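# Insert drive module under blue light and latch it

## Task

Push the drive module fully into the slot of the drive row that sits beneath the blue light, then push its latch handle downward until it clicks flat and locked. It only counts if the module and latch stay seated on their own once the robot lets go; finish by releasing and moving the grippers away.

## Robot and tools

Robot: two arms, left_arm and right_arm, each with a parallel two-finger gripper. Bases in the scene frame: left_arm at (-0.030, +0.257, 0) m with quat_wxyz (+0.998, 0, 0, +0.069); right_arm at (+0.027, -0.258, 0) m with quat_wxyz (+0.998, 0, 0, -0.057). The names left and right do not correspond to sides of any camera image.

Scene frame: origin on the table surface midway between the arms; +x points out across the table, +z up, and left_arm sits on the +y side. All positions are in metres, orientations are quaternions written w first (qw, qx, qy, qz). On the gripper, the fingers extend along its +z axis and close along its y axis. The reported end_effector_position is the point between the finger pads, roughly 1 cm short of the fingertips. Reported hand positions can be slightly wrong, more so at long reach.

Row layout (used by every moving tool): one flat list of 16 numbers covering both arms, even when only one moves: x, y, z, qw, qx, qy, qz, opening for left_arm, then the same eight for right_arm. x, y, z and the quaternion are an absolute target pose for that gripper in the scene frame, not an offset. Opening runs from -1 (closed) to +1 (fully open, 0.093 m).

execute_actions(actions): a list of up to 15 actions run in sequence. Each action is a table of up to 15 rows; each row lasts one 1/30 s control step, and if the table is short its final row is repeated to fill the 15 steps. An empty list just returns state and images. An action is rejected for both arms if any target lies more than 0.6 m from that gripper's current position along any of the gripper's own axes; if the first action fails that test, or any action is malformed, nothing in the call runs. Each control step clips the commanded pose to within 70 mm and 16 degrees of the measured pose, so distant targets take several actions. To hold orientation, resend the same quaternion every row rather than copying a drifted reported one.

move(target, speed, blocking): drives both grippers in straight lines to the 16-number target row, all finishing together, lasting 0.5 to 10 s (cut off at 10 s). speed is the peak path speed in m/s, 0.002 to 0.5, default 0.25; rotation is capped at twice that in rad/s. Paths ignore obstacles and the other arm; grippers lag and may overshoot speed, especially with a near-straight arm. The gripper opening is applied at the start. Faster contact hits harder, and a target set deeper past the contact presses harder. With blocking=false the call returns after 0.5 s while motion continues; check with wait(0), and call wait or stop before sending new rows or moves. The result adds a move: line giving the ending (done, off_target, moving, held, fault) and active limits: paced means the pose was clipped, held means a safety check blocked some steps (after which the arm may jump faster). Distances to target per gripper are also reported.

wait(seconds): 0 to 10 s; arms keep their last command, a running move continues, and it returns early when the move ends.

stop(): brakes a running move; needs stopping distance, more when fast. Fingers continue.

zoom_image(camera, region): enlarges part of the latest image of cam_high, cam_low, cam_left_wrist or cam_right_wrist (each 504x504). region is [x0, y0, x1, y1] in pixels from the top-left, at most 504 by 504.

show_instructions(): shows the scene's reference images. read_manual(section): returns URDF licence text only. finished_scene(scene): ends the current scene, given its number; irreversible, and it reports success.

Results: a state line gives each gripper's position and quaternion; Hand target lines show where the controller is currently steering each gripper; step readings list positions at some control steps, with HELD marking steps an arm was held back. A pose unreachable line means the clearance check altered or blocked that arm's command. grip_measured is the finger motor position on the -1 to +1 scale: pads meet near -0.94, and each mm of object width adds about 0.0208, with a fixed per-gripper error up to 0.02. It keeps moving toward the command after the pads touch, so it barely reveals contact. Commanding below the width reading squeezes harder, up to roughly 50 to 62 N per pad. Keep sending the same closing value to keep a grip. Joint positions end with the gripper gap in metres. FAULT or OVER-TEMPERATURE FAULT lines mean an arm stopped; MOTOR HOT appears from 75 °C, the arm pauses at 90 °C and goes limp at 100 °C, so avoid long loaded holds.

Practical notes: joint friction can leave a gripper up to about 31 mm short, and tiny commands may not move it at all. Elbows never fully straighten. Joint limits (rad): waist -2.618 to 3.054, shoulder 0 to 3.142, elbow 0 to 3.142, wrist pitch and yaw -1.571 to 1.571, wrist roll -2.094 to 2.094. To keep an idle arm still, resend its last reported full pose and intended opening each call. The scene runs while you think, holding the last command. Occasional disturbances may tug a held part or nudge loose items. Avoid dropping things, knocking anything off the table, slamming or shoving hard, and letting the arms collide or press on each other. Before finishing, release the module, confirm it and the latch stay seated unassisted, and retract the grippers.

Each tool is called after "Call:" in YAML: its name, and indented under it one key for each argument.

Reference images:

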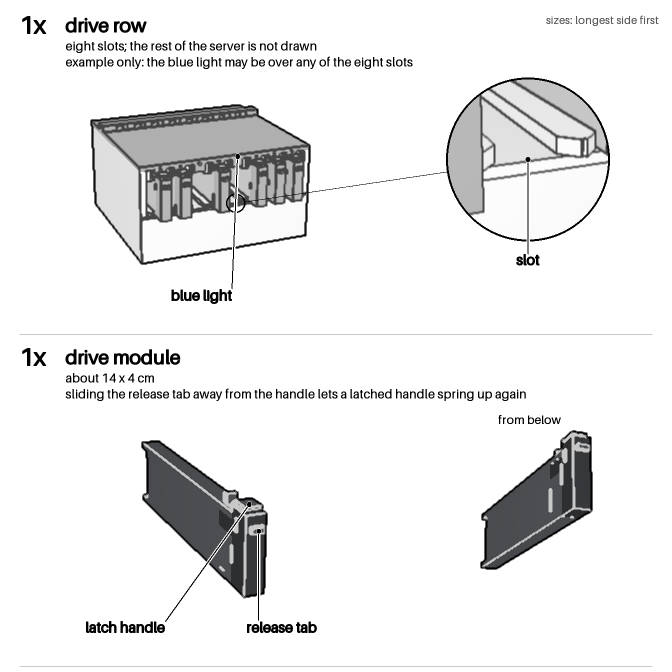

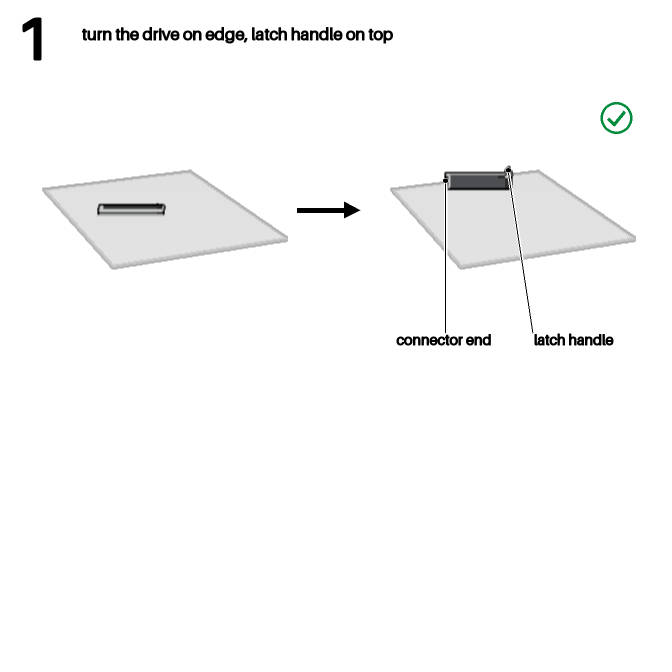

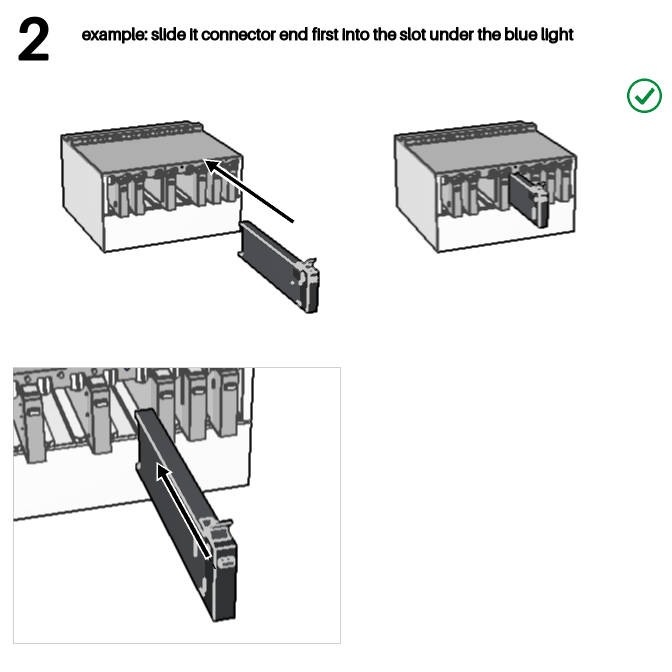

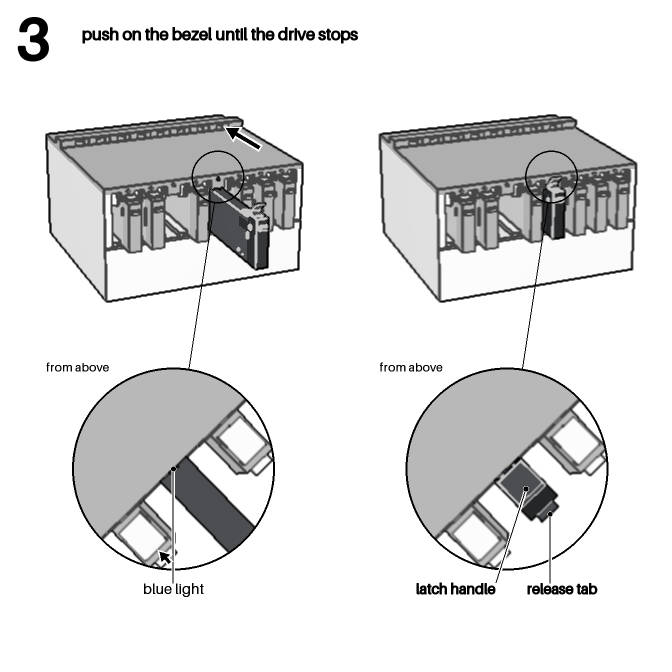

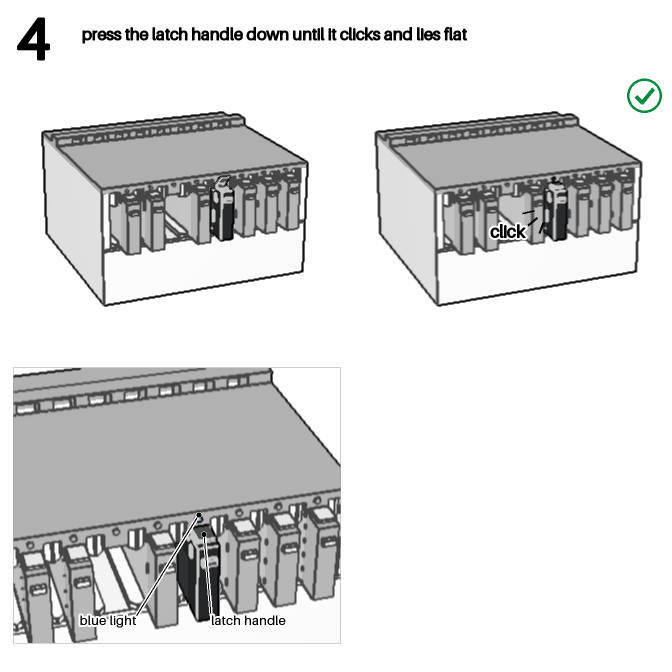

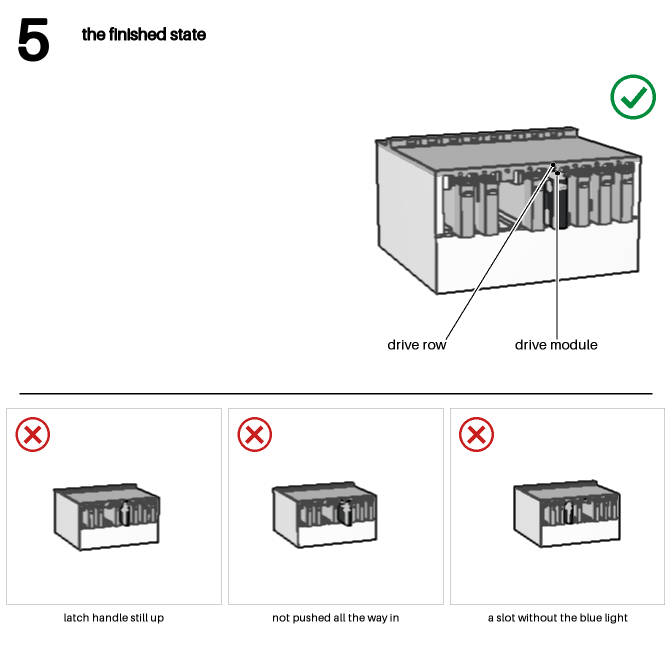

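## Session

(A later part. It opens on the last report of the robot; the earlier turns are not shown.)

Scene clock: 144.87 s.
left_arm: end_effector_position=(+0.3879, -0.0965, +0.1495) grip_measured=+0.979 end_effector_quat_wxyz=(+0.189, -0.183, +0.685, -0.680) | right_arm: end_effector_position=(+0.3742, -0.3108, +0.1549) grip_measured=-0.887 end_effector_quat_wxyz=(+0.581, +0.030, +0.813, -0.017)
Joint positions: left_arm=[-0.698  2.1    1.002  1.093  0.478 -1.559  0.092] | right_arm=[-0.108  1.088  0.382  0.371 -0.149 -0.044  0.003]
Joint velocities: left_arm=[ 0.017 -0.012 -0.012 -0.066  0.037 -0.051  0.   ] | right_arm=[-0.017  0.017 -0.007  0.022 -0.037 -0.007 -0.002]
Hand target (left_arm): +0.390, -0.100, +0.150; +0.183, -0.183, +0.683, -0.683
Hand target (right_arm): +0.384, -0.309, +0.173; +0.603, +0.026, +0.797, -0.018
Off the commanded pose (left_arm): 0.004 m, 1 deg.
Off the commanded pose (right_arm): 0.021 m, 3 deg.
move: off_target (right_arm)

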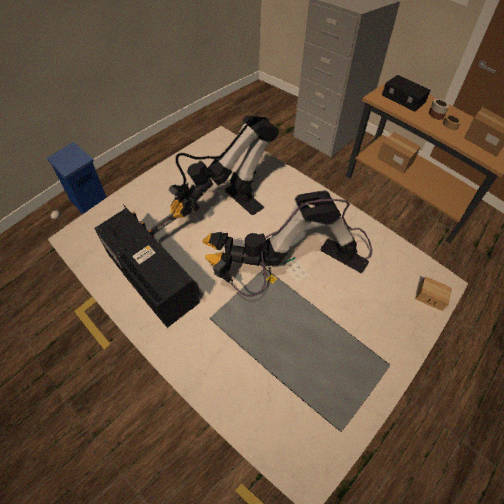

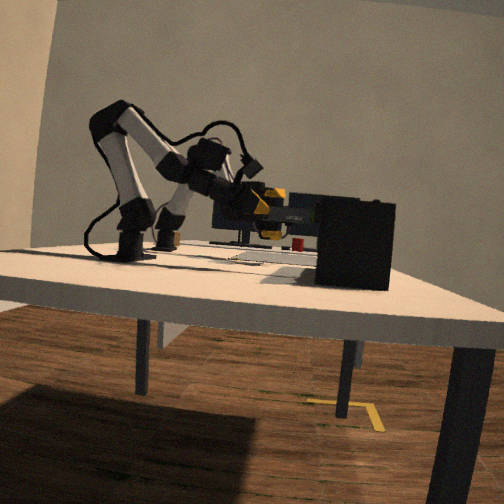

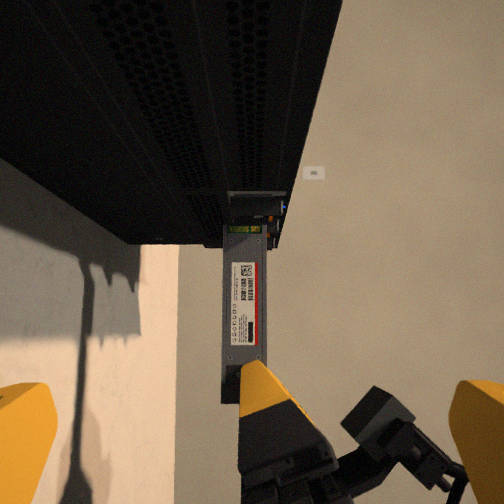

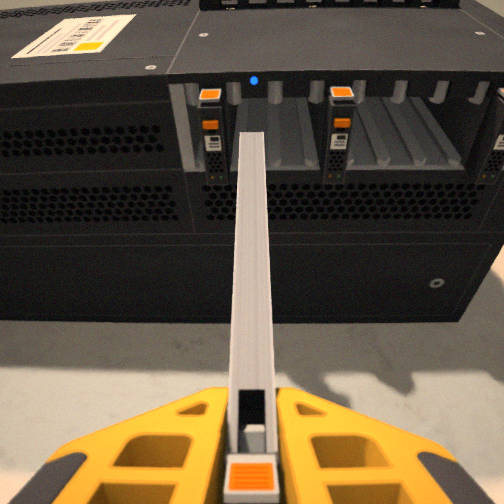

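Call:
execute_actions:
  actions:
    - [[0.39,-0.10,0.15,0.183,-0.183,0.683,-0.683,1, 0.3845,-0.3098,0.174,0.605,0.0254,0.796,-0.0185,-0.95],[0.39,-0.10,0.15,0.183,-0.183,0.683,-0.683,1, 0.385,-0.3102,0.175,0.607,0.0254,0.7945,-0.0185,-0.95],[0.39,-0.10,0.15,0.183,-0.183,0.683,-0.683,1, 0.3852,-0.3106,0.1763,0.609,0.0254,0.793,-0.0185,-0.95],[0.39,-0.10,0.15,0.183,-0.183,0.683,-0.683,1, 0.3855,-0.311,0.1775,0.611,0.0254,0.7915,-0.0185,-0.95]]

Call:
zoom_image:
  camera: "cam_left_wrist"
  region: [170,170,350,350]

Scene clock: 151.53 s.
left_arm: end_effector_position=(+0.3879, -0.0965, +0.1495) grip_measured=+0.979 end_effector_quat_wxyz=(+0.189, -0.183, +0.685, -0.680) | right_arm: end_effector_position=(+0.3756, -0.3112, +0.1592) grip_measured=-0.887 end_effector_quat_wxyz=(+0.588, +0.030, +0.808, -0.018)
Joint positions: left_arm=[-0.698  2.1    1.002  1.093  0.478 -1.559  0.092] | right_arm=[-0.108  1.088  0.382  0.39  -0.148 -0.042  0.003]
Joint velocities: left_arm=[-0.002 -0.012  0.002 -0.022 -0.037 -0.051 -0.001] | right_arm=[-0.007  0.002 -0.002  0.007 -0.007 -0.007 -0.001]
Hand target (left_arm): +0.390, -0.100, +0.150; +0.183, -0.183, +0.683, -0.683
Hand target (right_arm): +0.384, -0.311, +0.178; +0.611, +0.026, +0.791, -0.018
Off the commanded pose (left_arm): 0.004 m, 1 deg.
Off the commanded pose (right_arm): 0.021 m, 3 deg.
Step readings (end_effector_position):
0: left_arm (+0.3879, -0.0965, +0.1495) | right_arm (+0.3742, -0.3109, +0.1549)
1: left_arm (+0.3879, -0.0965, +0.1495) | right_arm (+0.3743, -0.3109, +0.1550)
2: left_arm (+0.3879, -0.0965, +0.1495) | right_arm (+0.3743, -0.3109, +0.1553)
4: left_arm (+0.3879, -0.0965, +0.1495) | right_arm (+0.3747, -0.3110, +0.1562)
8: left_arm (+0.3879, -0.0965, +0.1495) | right_arm (+0.3753, -0.3111, +0.1581)
15: end_effector_position above

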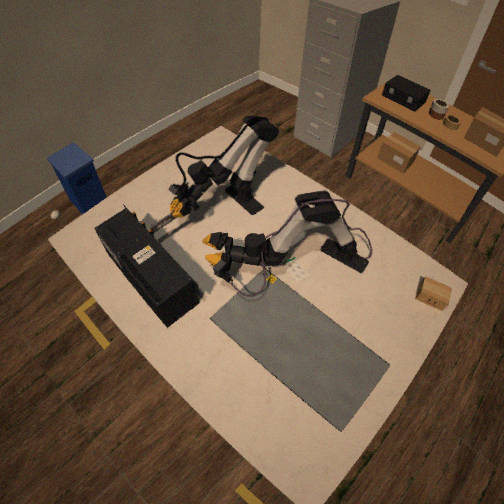

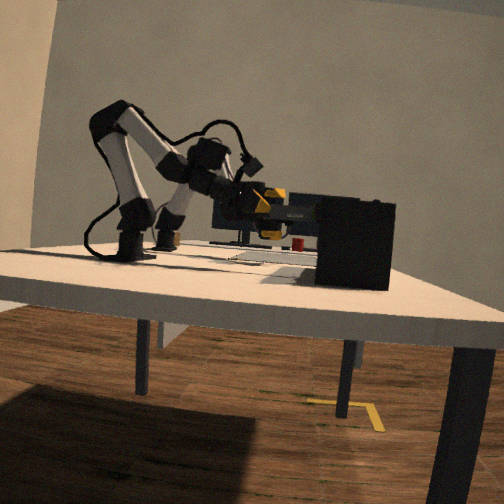

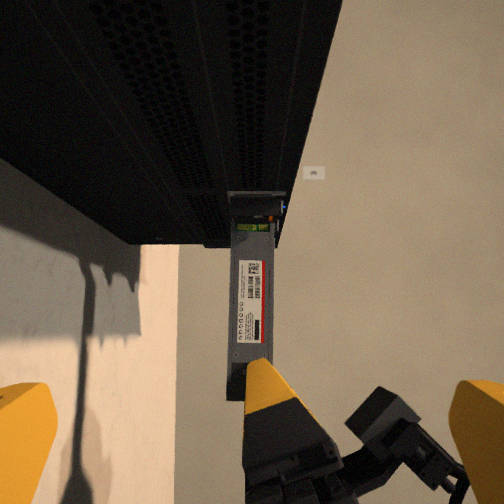

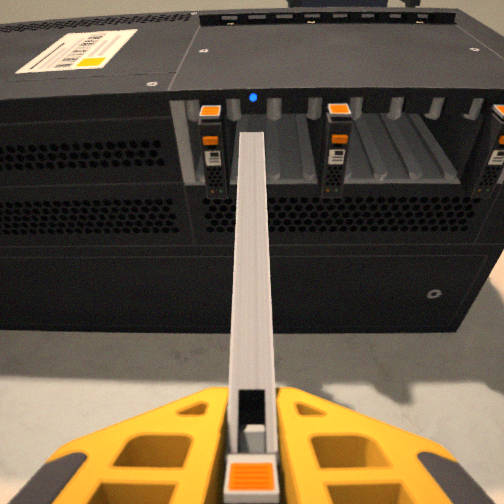

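Region (170, 170, 350, 350) of cam_left_wrist's 504x504 image, scaled by 2.800, with more detail than that image has.

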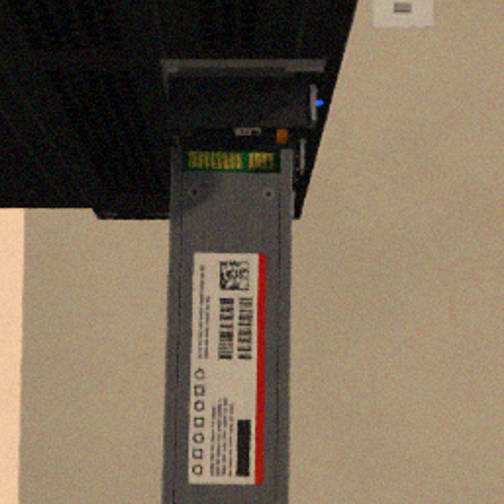

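Call:
execute_actions:
  actions:
    - [[0.39,-0.10,0.15,0.183,-0.183,0.683,-0.683,1, 0.3865,-0.3111,0.1775,0.611,0.0254,0.7915,-0.0185,-0.95],[0.39,-0.10,0.15,0.183,-0.183,0.683,-0.683,1, 0.3875,-0.3111,0.1775,0.611,0.0254,0.7915,-0.0185,-0.95],[0.39,-0.10,0.15,0.183,-0.183,0.683,-0.683,1, 0.3885,-0.3112,0.1775,0.611,0.0254,0.7915,-0.0185,-0.95],[0.39,-0.10,0.15,0.183,-0.183,0.683,-0.683,1, 0.3895,-0.3112,0.1775,0.611,0.0254,0.7915,-0.0185,-0.95],[0.39,-0.10,0.15,0.183,-0.183,0.683,-0.683,1, 0.3905,-0.3113,0.1775,0.611,0.0254,0.7915,-0.0185,-0.95],[0.39,-0.10,0.15,0.183,-0.183,0.683,-0.683,1, 0.3915,-0.3114,0.1775,0.611,0.0254,0.7915,-0.0185,-0.95],[0.39,-0.10,0.15,0.183,-0.183,0.683,-0.683,1, 0.3925,-0.3114,0.1775,0.611,0.0254,0.7915,-0.0185,-0.95],[0.39,-0.10,0.15,0.183,-0.183,0.683,-0.683,1, 0.3935,-0.3115,0.1775,0.611,0.0254,0.7915,-0.0185,-0.95],[0.39,-0.10,0.15,0.183,-0.183,0.683,-0.683,1, 0.3945,-0.3115,0.1775,0.611,0.0254,0.7915,-0.0185,-0.95],[0.39,-0.10,0.15,0.183,-0.183,0.683,-0.683,1, 0.3955,-0.3116,0.1775,0.611,0.0254,0.7915,-0.0185,-0.95],[0.39,-0.10,0.15,0.183,-0.183,0.683,-0.683,1, 0.3965,-0.3116,0.1775,0.611,0.0254,0.7915,-0.0185,-0.95]]

Call:
wait:
  seconds: 0.4

Scene clock: 159.53 s.
left_arm: end_effector_position=(+0.3879, -0.0965, +0.1495) grip_measured=+0.979 end_effector_quat_wxyz=(+0.189, -0.183, +0.685, -0.680) | right_arm: end_effector_position=(+0.3850, -0.3133, +0.1580) grip_measured=-0.887 end_effector_quat_wxyz=(+0.586, +0.031, +0.809, -0.017)
Joint positions: left_arm=[-0.698  2.1    1.002  1.093  0.478 -1.559  0.092] | right_arm=[-0.108  1.145  0.408  0.416 -0.148 -0.04   0.003]
Joint velocities: left_arm=[-0.012  0.007 -0.002 -0.007  0.007 -0.051  0.001] | right_arm=[-0.002  0.032  0.012  0.037 -0.007  0.037  0.   ]
Hand target (left_arm): +0.390, -0.100, +0.150; +0.183, -0.183, +0.683, -0.683
Hand target (right_arm): +0.395, -0.312, +0.178; +0.611, +0.026, +0.791, -0.018
Off the commanded pose (left_arm): 0.004 m, 1 deg.
Off the commanded pose (right_arm): 0.023 m, 4 deg.
Step readings (end_effector_position):
0: left_arm (+0.3879, -0.0965, +0.1495) | right_arm (+0.3757, -0.3112, +0.1594)
1: left_arm (+0.3879, -0.0965, +0.1495) | right_arm (+0.3757, -0.3112, +0.1595)
2: left_arm (+0.3879, -0.0965, +0.1495) | right_arm (+0.3758, -0.3112, +0.1597)
4: left_arm (+0.3879, -0.0965, +0.1495) | right_arm (+0.3766, -0.3114, +0.1590)
8: left_arm (+0.3879, -0.0965, +0.1495) | right_arm (+0.3801, -0.3122, +0.1574)
15: end_effector_position above

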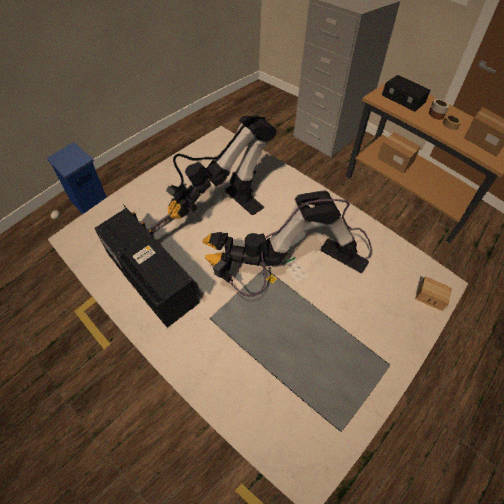

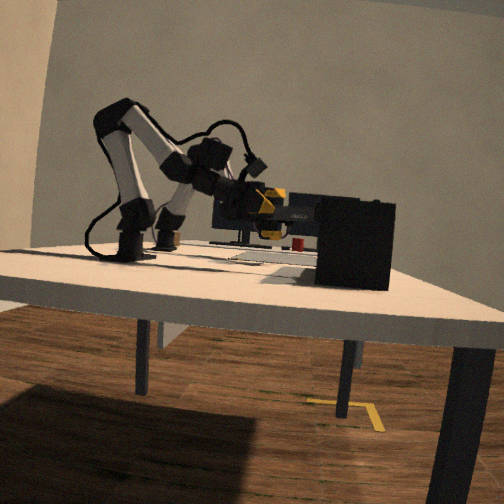

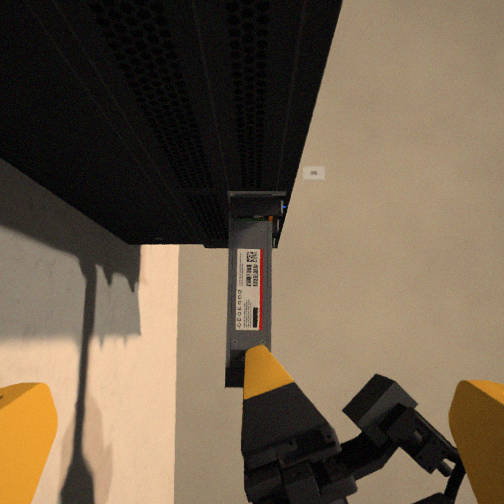

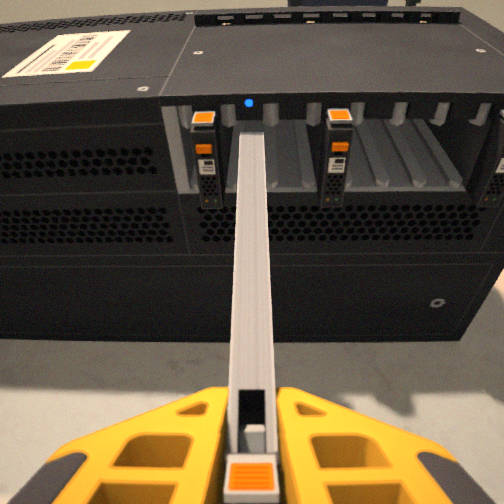

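Scene clock: 159.93 s.
left_arm: end_effector_position=(+0.3879, -0.0965, +0.1495) grip_measured=+0.979 end_effector_quat_wxyz=(+0.189, -0.183, +0.685, -0.680) | right_arm: end_effector_position=(+0.3854, -0.3134, +0.1588) grip_measured=-0.887 end_effector_quat_wxyz=(+0.588, +0.031, +0.808, -0.017)
Joint positions: left_arm=[-0.698  2.1    1.002  1.093  0.478 -1.559  0.092] | right_arm=[-0.108  1.145  0.408  0.421 -0.148 -0.04   0.003]
Joint velocities: left_arm=[-0.007  0.002 -0.007  0.022 -0.022  0.022  0.   ] | right_arm=[ 0.002 -0.002  0.002 -0.022 -0.095  0.007  0.   ]
Hand target (left_arm): +0.390, -0.100, +0.150; +0.183, -0.183, +0.683, -0.683
Hand target (right_arm): +0.395, -0.312, +0.177; +0.611, +0.026, +0.791, -0.018
Off the commanded pose (left_arm): 0.004 m, 1 deg.
Off the commanded pose (right_arm): 0.022 m, 3 deg.
wait: 0.40 s; at rest by 0.17 s

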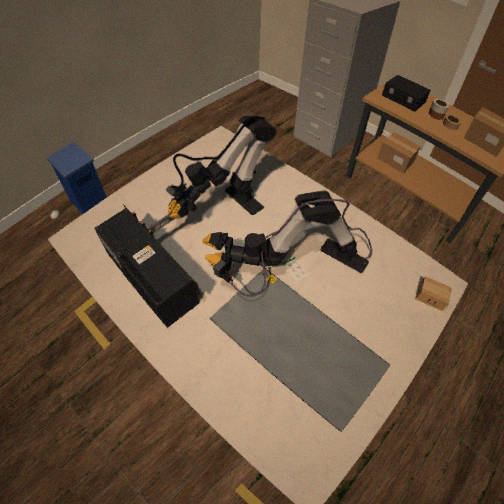

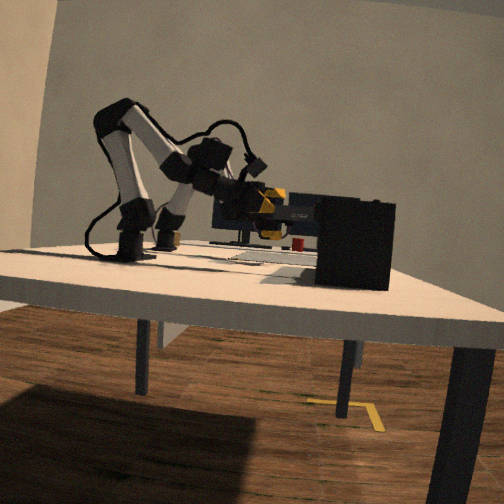

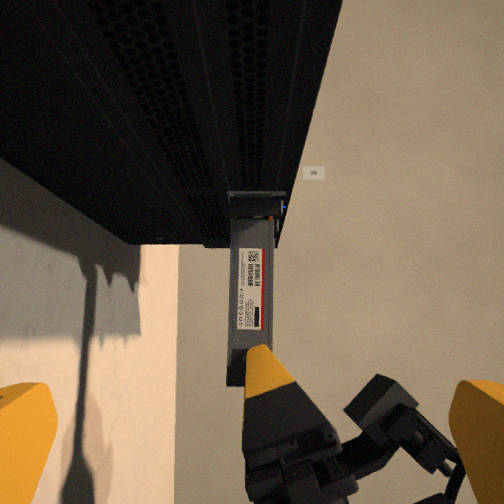

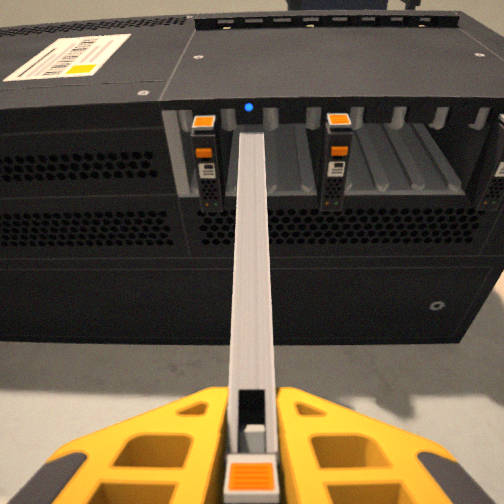

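Call:
execute_actions:
  actions:
    - [[0.39,-0.10,0.15,0.183,-0.183,0.683,-0.683,1, 0.397,-0.3105,0.178,0.612,0.0254,0.7905,-0.0185,-0.95],[0.39,-0.10,0.15,0.183,-0.183,0.683,-0.683,1, 0.397,-0.3100,0.179,0.614,0.0254,0.789,-0.0185,-0.95]]

Call:
zoom_image:
  camera: "cam_right_wrist"
  region: [180,80,340,240]

Call:
zoom_image:
  camera: "cam_left_wrist"
  region: [200,180,300,280]

Scene clock: 164.97 s.
left_arm: end_effector_position=(+0.3879, -0.0965, +0.1495) grip_measured=+0.979 end_effector_quat_wxyz=(+0.189, -0.183, +0.685, -0.680) | right_arm: end_effector_position=(+0.3865, -0.3116, +0.1610) grip_measured=-0.887 end_effector_quat_wxyz=(+0.592, +0.030, +0.805, -0.017)
Joint positions: left_arm=[-0.698  2.1    1.002  1.093  0.478 -1.559  0.092] | right_arm=[-0.1    1.145  0.408  0.431 -0.141 -0.036  0.003]
Joint velocities: left_arm=[-0.007 -0.017 -0.022 -0.022  0.037 -0.022 -0.001] | right_arm=[-0.002 -0.017 -0.022  0.037 -0.007 -0.11   0.   ]
Hand target (left_arm): +0.390, -0.100, +0.150; +0.183, -0.183, +0.683, -0.683
Hand target (right_arm): +0.396, -0.310, +0.179; +0.614, +0.026, +0.789, -0.018
Off the commanded pose (left_arm): 0.004 m, 1 deg.
Off the commanded pose (right_arm): 0.021 m, 3 deg.
Step readings (end_effector_position):
0: left_arm (+0.3879, -0.0965, +0.1495) | right_arm (+0.3854, -0.3134, +0.1589)
1: left_arm (+0.3879, -0.0965, +0.1495) | right_arm (+0.3855, -0.3132, +0.1590)
2: left_arm (+0.3879, -0.0965, +0.1495) | right_arm (+0.3857, -0.3128, +0.1593)
4: left_arm (+0.3879, -0.0965, +0.1495) | right_arm (+0.3860, -0.3117, +0.1599)
8: left_arm (+0.3879, -0.0965, +0.1495) | right_arm (+0.3863, -0.3113, +0.1606)
15: end_effector_position above

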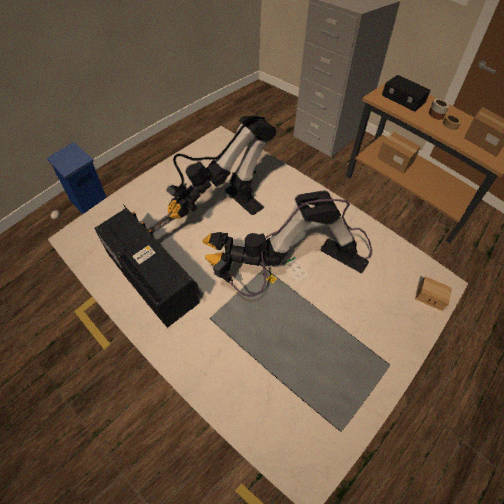

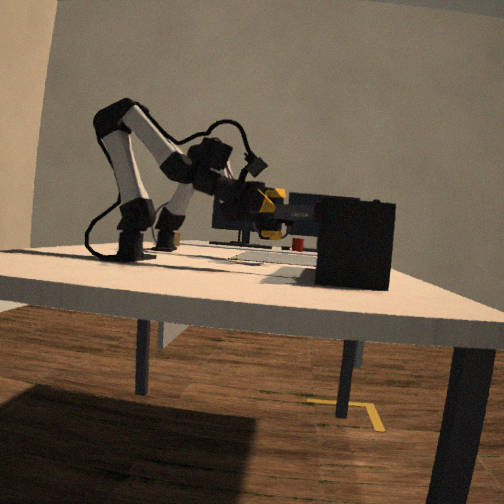

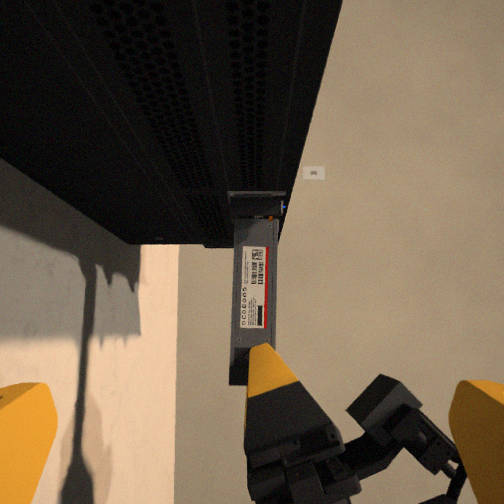

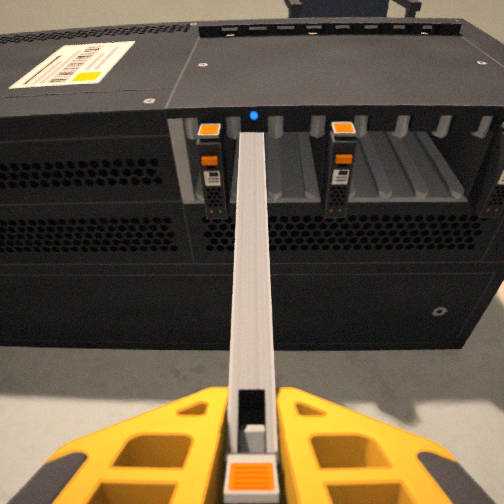

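Region (180, 80, 340, 240) of cam_right_wrist's 504x504 image, scaled by 3.150, with more detail than that image has.

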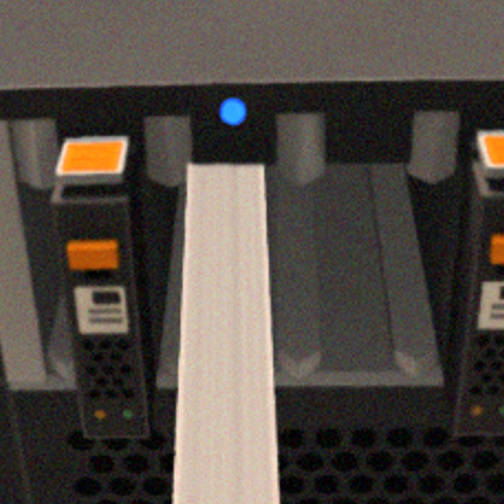

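Region (200, 180, 300, 280) of cam_left_wrist's 504x504 image, scaled by 5.040, with more detail than that image has.

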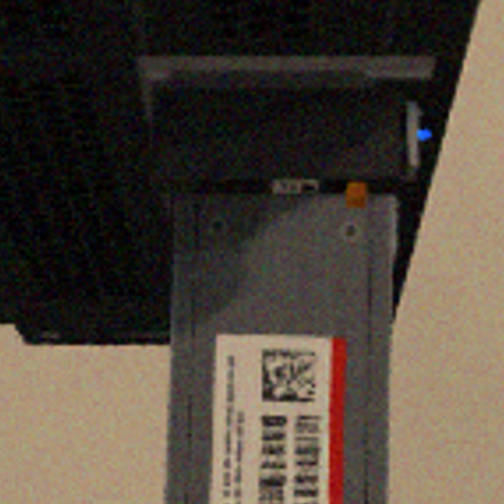

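Call:
execute_actions:
  actions:
    - [[0.39,-0.10,0.15,0.183,-0.183,0.683,-0.683,1, 0.398,-0.3104,0.1785,0.613,0.0254,0.79,-0.0185,-0.95],[0.39,-0.10,0.15,0.183,-0.183,0.683,-0.683,1, 0.399,-0.3105,0.1785,0.613,0.0254,0.79,-0.0185,-0.95],[0.39,-0.10,0.15,0.183,-0.183,0.683,-0.683,1, 0.400,-0.3106,0.1785,0.613,0.0254,0.79,-0.0185,-0.95],[0.39,-0.10,0.15,0.183,-0.183,0.683,-0.683,1, 0.401,-0.3107,0.1785,0.613,0.0254,0.79,-0.0185,-0.95],[0.39,-0.10,0.15,0.183,-0.183,0.683,-0.683,1, 0.402,-0.3108,0.1785,0.613,0.0254,0.79,-0.0185,-0.95],[0.39,-0.10,0.15,0.183,-0.183,0.683,-0.683,1, 0.403,-0.3109,0.1785,0.613,0.0254,0.79,-0.0185,-0.95],[0.39,-0.10,0.15,0.183,-0.183,0.683,-0.683,1, 0.404,-0.3109,0.1785,0.613,0.0254,0.79,-0.0185,-0.95],[0.39,-0.10,0.15,0.183,-0.183,0.683,-0.683,1, 0.405,-0.311,0.1785,0.613,0.0254,0.79,-0.0185,-0.95],[0.39,-0.10,0.15,0.183,-0.183,0.683,-0.683,1, 0.406,-0.311,0.1785,0.613,0.0254,0.79,-0.0185,-0.95],[0.39,-0.10,0.15,0.183,-0.183,0.683,-0.683,1, 0.407,-0.3111,0.1785,0.613,0.0254,0.79,-0.0185,-0.95],[0.39,-0.10,0.15,0.183,-0.183,0.683,-0.683,1, 0.408,-0.3112,0.1785,0.613,0.0254,0.79,-0.0185,-0.95],[0.39,-0.10,0.15,0.183,-0.183,0.683,-0.683,1, 0.409,-0.3112,0.1785,0.613,0.0254,0.79,-0.0185,-0.95],[0.39,-0.10,0.15,0.183,-0.183,0.683,-0.683,1, 0.410,-0.3113,0.1785,0.613,0.0254,0.79,-0.0185,-0.95],[0.39,-0.10,0.15,0.183,-0.183,0.683,-0.683,1, 0.411,-0.3114,0.1785,0.613,0.0254,0.79,-0.0185,-0.95],[0.39,-0.10,0.15,0.183,-0.183,0.683,-0.683,1, 0.412,-0.3114,0.1785,0.613,0.0254,0.79,-0.0185,-0.95]]
    - [[0.39,-0.10,0.15,0.183,-0.183,0.683,-0.683,1, 0.413,-0.3115,0.1785,0.613,0.0254,0.79,-0.0185,-0.95],[0.39,-0.10,0.15,0.183,-0.183,0.683,-0.683,1, 0.414,-0.3115,0.1785,0.613,0.0254,0.79,-0.0185,-0.95],[0.39,-0.10,0.15,0.183,-0.183,0.683,-0.683,1, 0.415,-0.3116,0.1785,0.613,0.0254,0.79,-0.0185,-0.95]]

Call:
zoom_image:
  camera: "cam_right_wrist"
  region: [180,90,340,250]

Scene clock: 177.17 s.
left_arm: end_effector_position=(+0.3879, -0.0965, +0.1495) grip_measured=+0.979 end_effector_quat_wxyz=(+0.189, -0.183, +0.685, -0.680) | right_arm: end_effector_position=(+0.4036, -0.3138, +0.1594) grip_measured=-0.887 end_effector_quat_wxyz=(+0.589, +0.031, +0.808, -0.018)
Joint positions: left_arm=[-0.698  2.1    1.002  1.093  0.478 -1.559  0.092] | right_arm=[-0.092  1.239  0.46   0.464 -0.132 -0.035  0.003]
Joint velocities: left_arm=[-0.002  0.002  0.002 -0.066 -0.007 -0.022  0.001] | right_arm=[-0.007 -0.007 -0.007  0.007 -0.066  0.007  0.001]
Hand target (left_arm): +0.390, -0.100, +0.150; +0.183, -0.183, +0.683, -0.683
Hand target (right_arm): +0.414, -0.311, +0.179; +0.613, +0.026, +0.790, -0.018
Off the commanded pose (left_arm): 0.004 m, 1 deg.
Off the commanded pose (right_arm): 0.022 m, 3 deg.
Step readings (end_effector_position; steps 1 to 15: 1st action; 16 to 30: 2nd action):
0: left_arm (+0.3879, -0.0965, +0.1495) | right_arm (+0.3865, -0.3117, +0.1612)
1: left_arm (+0.3879, -0.0965, +0.1495) | right_arm (+0.3865, -0.3117, +0.1612)
2: left_arm (+0.3879, -0.0965, +0.1495) | right_arm (+0.3866, -0.3117, +0.1609)
4: left_arm (+0.3879, -0.0965, +0.1495) | right_arm (+0.3879, -0.3120, +0.1601)
8: left_arm (+0.3879, -0.0965, +0.1495) | right_arm (+0.3916, -0.3129, +0.1593)
15: left_arm (+0.3879, -0.0965, +0.1495) | right_arm (+0.3984, -0.3136, +0.1592)
16: left_arm (+0.3879, -0.0965, +0.1495) | right_arm (+0.3994, -0.3135, +0.1593)
17: left_arm (+0.3879, -0.0965, +0.1495) | right_arm (+0.4004, -0.3136, +0.1593)
19: left_arm (+0.3879, -0.0965, +0.1495) | right_arm (+0.4023, -0.3138, +0.1595)
23: left_arm (+0.3879, -0.0965, +0.1495) | right_arm (+0.4035, -0.3138, +0.1594)
30: end_effector_position above

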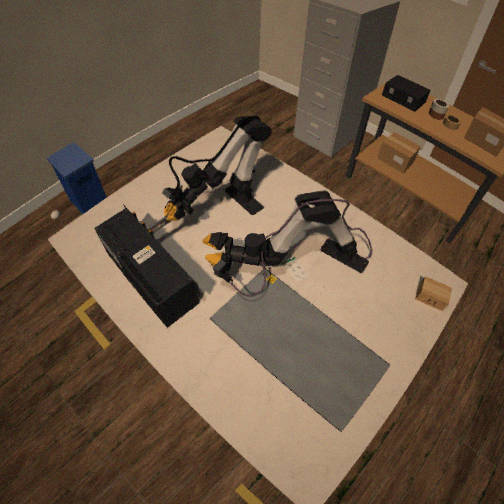

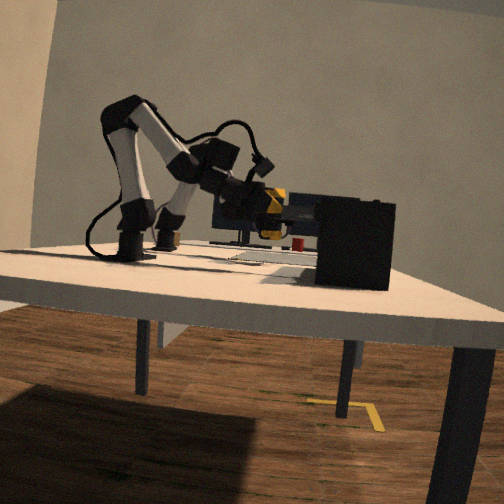

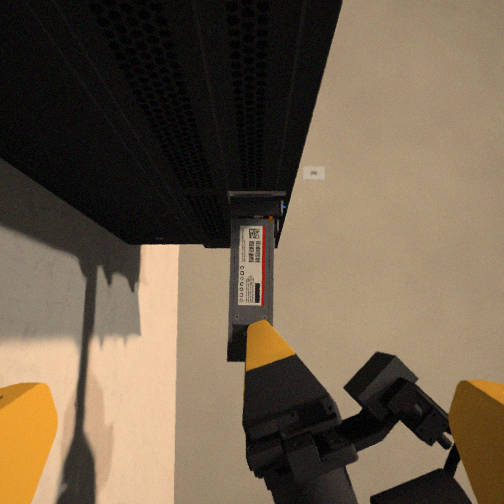

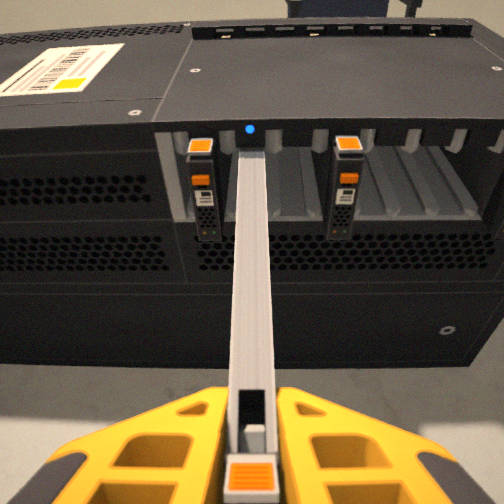

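Region (180, 90, 340, 250) of cam_right_wrist's 504x504 image, scaled by 3.150, with more detail than that image has.

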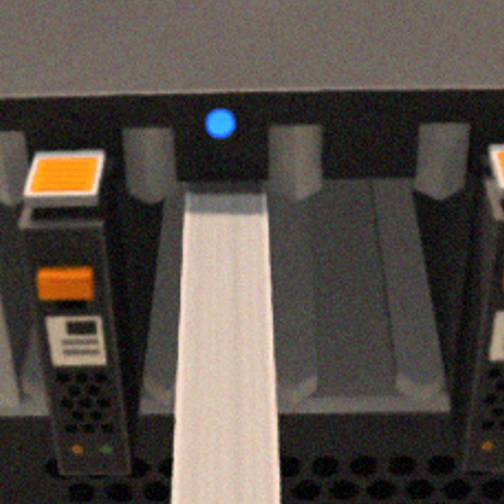

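Call:
execute_actions:
  actions:
    - [[0.39,-0.10,0.15,0.183,-0.183,0.683,-0.683,1, 0.417,-0.3114,0.1785,0.613,0.0254,0.79,-0.0185,-0.95],[0.39,-0.10,0.15,0.183,-0.183,0.683,-0.683,1, 0.419,-0.3115,0.1785,0.613,0.0254,0.79,-0.0185,-0.95],[0.39,-0.10,0.15,0.183,-0.183,0.683,-0.683,1, 0.421,-0.3116,0.1785,0.613,0.0254,0.79,-0.0185,-0.95],[0.39,-0.10,0.15,0.183,-0.183,0.683,-0.683,1, 0.423,-0.3117,0.1785,0.613,0.0254,0.79,-0.0185,-0.95],[0.39,-0.10,0.15,0.183,-0.183,0.683,-0.683,1, 0.425,-0.3118,0.1785,0.613,0.0254,0.79,-0.0185,-0.95],[0.39,-0.10,0.15,0.183,-0.183,0.683,-0.683,1, 0.427,-0.3119,0.1785,0.613,0.0254,0.79,-0.0185,-0.95],[0.39,-0.10,0.15,0.183,-0.183,0.683,-0.683,1, 0.429,-0.312,0.1785,0.613,0.0254,0.79,-0.0185,-0.95],[0.39,-0.10,0.15,0.183,-0.183,0.683,-0.683,1, 0.431,-0.3121,0.1785,0.613,0.0254,0.79,-0.0185,-0.95],[0.39,-0.10,0.15,0.183,-0.183,0.683,-0.683,1, 0.433,-0.3122,0.1785,0.613,0.0254,0.79,-0.0185,-0.95],[0.39,-0.10,0.15,0.183,-0.183,0.683,-0.683,1, 0.435,-0.3123,0.1785,0.613,0.0254,0.79,-0.0185,-0.95],[0.39,-0.10,0.15,0.183,-0.183,0.683,-0.683,1, 0.437,-0.3125,0.1785,0.613,0.0254,0.79,-0.0185,-0.95],[0.39,-0.10,0.15,0.183,-0.183,0.683,-0.683,1, 0.439,-0.3126,0.1785,0.613,0.0254,0.79,-0.0185,-0.95],[0.39,-0.10,0.15,0.183,-0.183,0.683,-0.683,1, 0.441,-0.3127,0.1785,0.613,0.0254,0.79,-0.0185,-0.95],[0.39,-0.10,0.15,0.183,-0.183,0.683,-0.683,1, 0.443,-0.3128,0.1785,0.613,0.0254,0.79,-0.0185,-0.95],[0.39,-0.10,0.15,0.183,-0.183,0.683,-0.683,1, 0.445,-0.313,0.1785,0.613,0.0254,0.79,-0.0185,-0.95]]

Scene clock: 186.87 s.
left_arm: end_effector_position=(+0.3879, -0.0965, +0.1495) grip_measured=+0.979 end_effector_quat_wxyz=(+0.189, -0.183, +0.685, -0.680) | right_arm: end_effector_position=(+0.4237, -0.3155, +0.1599) grip_measured=-0.887 end_effector_quat_wxyz=(+0.587, +0.030, +0.809, -0.018)
Joint positions: left_arm=[-0.698  2.1    1.002  1.093  0.478 -1.559  0.092] | right_arm=[-0.081  1.333  0.528  0.488 -0.122 -0.034  0.003]
Joint velocities: left_arm=[-0.007 -0.017  0.012 -0.007 -0.022  0.007  0.001] | right_arm=[-0.002  0.149  0.139  0.007 -0.037 -0.022 -0.002]
Hand target (left_arm): +0.390, -0.100, +0.150; +0.183, -0.183, +0.683, -0.683
Hand target (right_arm): +0.442, -0.313, +0.179; +0.613, +0.026, +0.790, -0.018
Off the commanded pose (left_arm): 0.004 m, 1 deg.
Off the commanded pose (right_arm): 0.028 m, 4 deg.
Step readings (end_effector_position):
0: left_arm (+0.3879, -0.0965, +0.1495) | right_arm (+0.4036, -0.3138, +0.1595)
1: left_arm (+0.3879, -0.0965, +0.1495) | right_arm (+0.4036, -0.3139, +0.1595)
2: left_arm (+0.3879, -0.0965, +0.1495) | right_arm (+0.4040, -0.3140, +0.1593)
4: left_arm (+0.3879, -0.0965, +0.1495) | right_arm (+0.4069, -0.3142, +0.1594)
8: left_arm (+0.3879, -0.0965, +0.1495) | right_arm (+0.4143, -0.3146, +0.1595)
15: end_effector_position above

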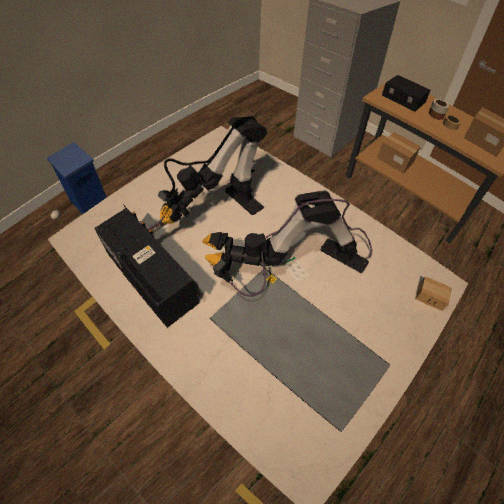

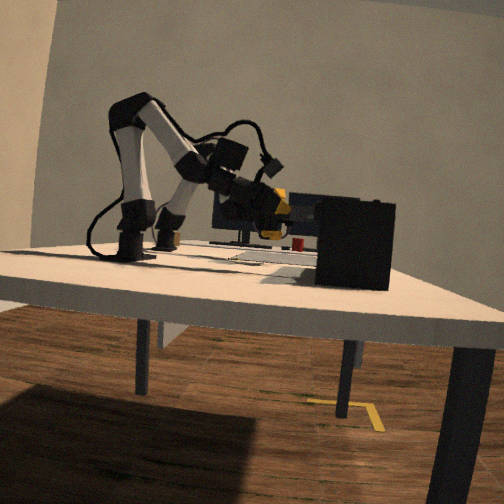

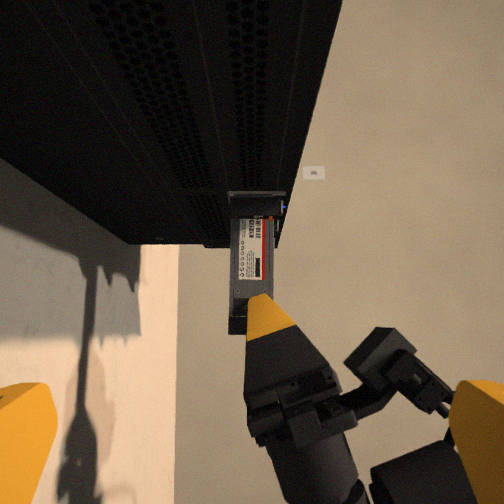

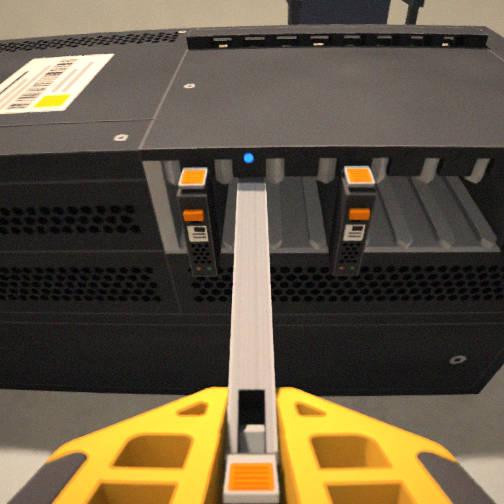

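Call:
execute_actions:
  actions:
    - [[0.39,-0.10,0.15,0.183,-0.183,0.683,-0.683,1, 0.446,-0.312,0.178,0.612,0.024,0.7905,-0.0195,-0.95],[0.39,-0.10,0.15,0.183,-0.183,0.683,-0.683,1, 0.448,-0.312,0.1775,0.611,0.023,0.7915,-0.0205,-0.95],[0.39,-0.10,0.15,0.183,-0.183,0.683,-0.683,1, 0.450,-0.312,0.177,0.610,0.022,0.792,-0.021,-0.95],[0.39,-0.10,0.15,0.183,-0.183,0.683,-0.683,1, 0.452,-0.312,0.177,0.610,0.022,0.792,-0.021,-0.95],[0.39,-0.10,0.15,0.183,-0.183,0.683,-0.683,1, 0.454,-0.3121,0.177,0.610,0.022,0.792,-0.021,-0.95],[0.39,-0.10,0.15,0.183,-0.183,0.683,-0.683,1, 0.456,-0.3122,0.177,0.610,0.022,0.792,-0.021,-0.95],[0.39,-0.10,0.15,0.183,-0.183,0.683,-0.683,1, 0.458,-0.3123,0.177,0.610,0.022,0.792,-0.021,-0.95],[0.39,-0.10,0.15,0.183,-0.183,0.683,-0.683,1, 0.460,-0.3124,0.177,0.610,0.022,0.792,-0.021,-0.95],[0.39,-0.10,0.15,0.183,-0.183,0.683,-0.683,1, 0.462,-0.3126,0.1765,0.610,0.022,0.792,-0.021,-0.95],[0.39,-0.10,0.15,0.183,-0.183,0.683,-0.683,1, 0.464,-0.3127,0.1765,0.610,0.022,0.792,-0.021,-0.95],[0.39,-0.10,0.15,0.183,-0.183,0.683,-0.683,1, 0.466,-0.3128,0.1765,0.610,0.022,0.792,-0.021,-0.95],[0.39,-0.10,0.15,0.183,-0.183,0.683,-0.683,1, 0.468,-0.3129,0.1765,0.610,0.022,0.792,-0.021,-0.95],[0.39,-0.10,0.15,0.183,-0.183,0.683,-0.683,1, 0.470,-0.313,0.176,0.610,0.022,0.792,-0.021,-0.95],[0.39,-0.10,0.15,0.183,-0.183,0.683,-0.683,1, 0.472,-0.3131,0.176,0.610,0.022,0.792,-0.021,-0.95],[0.39,-0.10,0.15,0.183,-0.183,0.683,-0.683,1, 0.474,-0.3133,0.176,0.610,0.022,0.792,-0.021,-0.95]]

Scene clock: 195.97 s.
left_arm: end_effector_position=(+0.3879, -0.0965, +0.1495) grip_measured=+0.979 end_effector_quat_wxyz=(+0.189, -0.183, +0.685, -0.680) | right_arm: end_effector_position=(+0.4501, -0.3170, +0.1606) grip_measured=-0.887 end_effector_quat_wxyz=(+0.585, +0.029, +0.810, -0.021)
Joint positions: left_arm=[-0.698  2.1    1.002  1.093  0.478 -1.559  0.092] | right_arm=[-0.065  1.443  0.623  0.499 -0.103 -0.034  0.003]
Joint velocities: left_arm=[-0.002  0.007 -0.027  0.022  0.051 -0.007 -0.002] | right_arm=[ 0.007  0.193  0.173 -0.007  0.007  0.037 -0.   ]
Hand target (left_arm): +0.390, -0.100, +0.150; +0.183, -0.183, +0.683, -0.683
Hand target (right_arm): +0.470, -0.313, +0.176; +0.609, +0.023, +0.792, -0.020
Off the commanded pose (left_arm): 0.004 m, 1 deg.
Off the commanded pose (right_arm): 0.029 m, 4 deg.
Step readings (end_effector_position):
0: left_arm (+0.3879, -0.0965, +0.1495) | right_arm (+0.4255, -0.3156, +0.1598)
1: left_arm (+0.3879, -0.0965, +0.1495) | right_arm (+0.4256, -0.3154, +0.1598)
2: left_arm (+0.3879, -0.0965, +0.1495) | right_arm (+0.4256, -0.3154, +0.1596)
4: left_arm (+0.3879, -0.0965, +0.1495) | right_arm (+0.4277, -0.3154, +0.1600)
8: left_arm (+0.3879, -0.0965, +0.1495) | right_arm (+0.4368, -0.3160, +0.1603)
15: end_effector_position above

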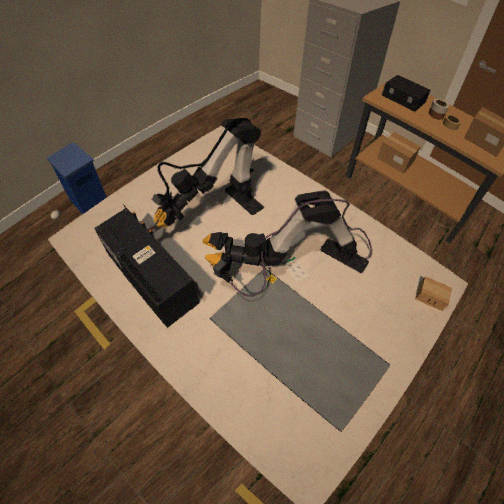

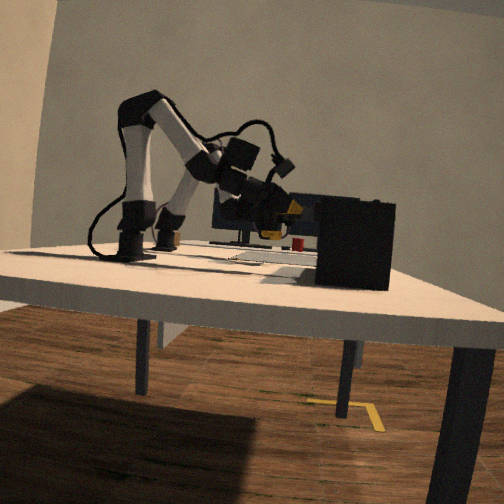

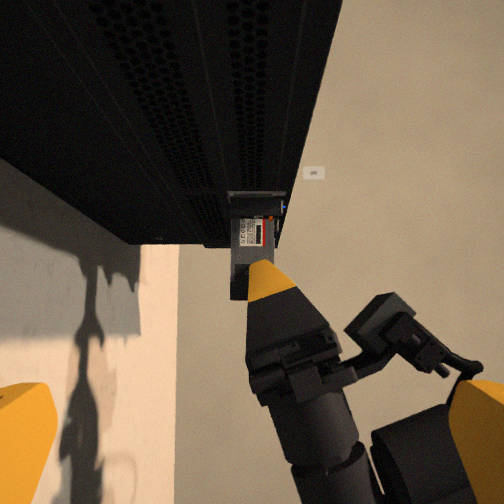

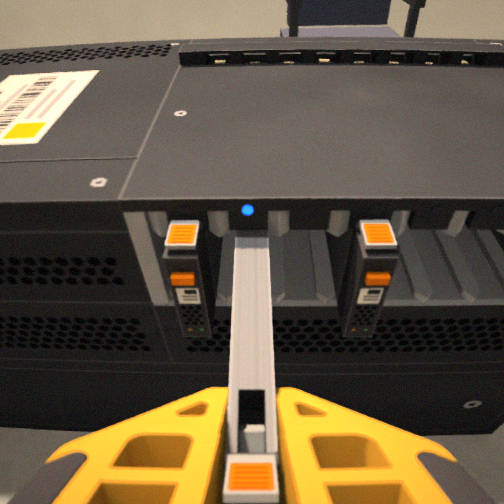

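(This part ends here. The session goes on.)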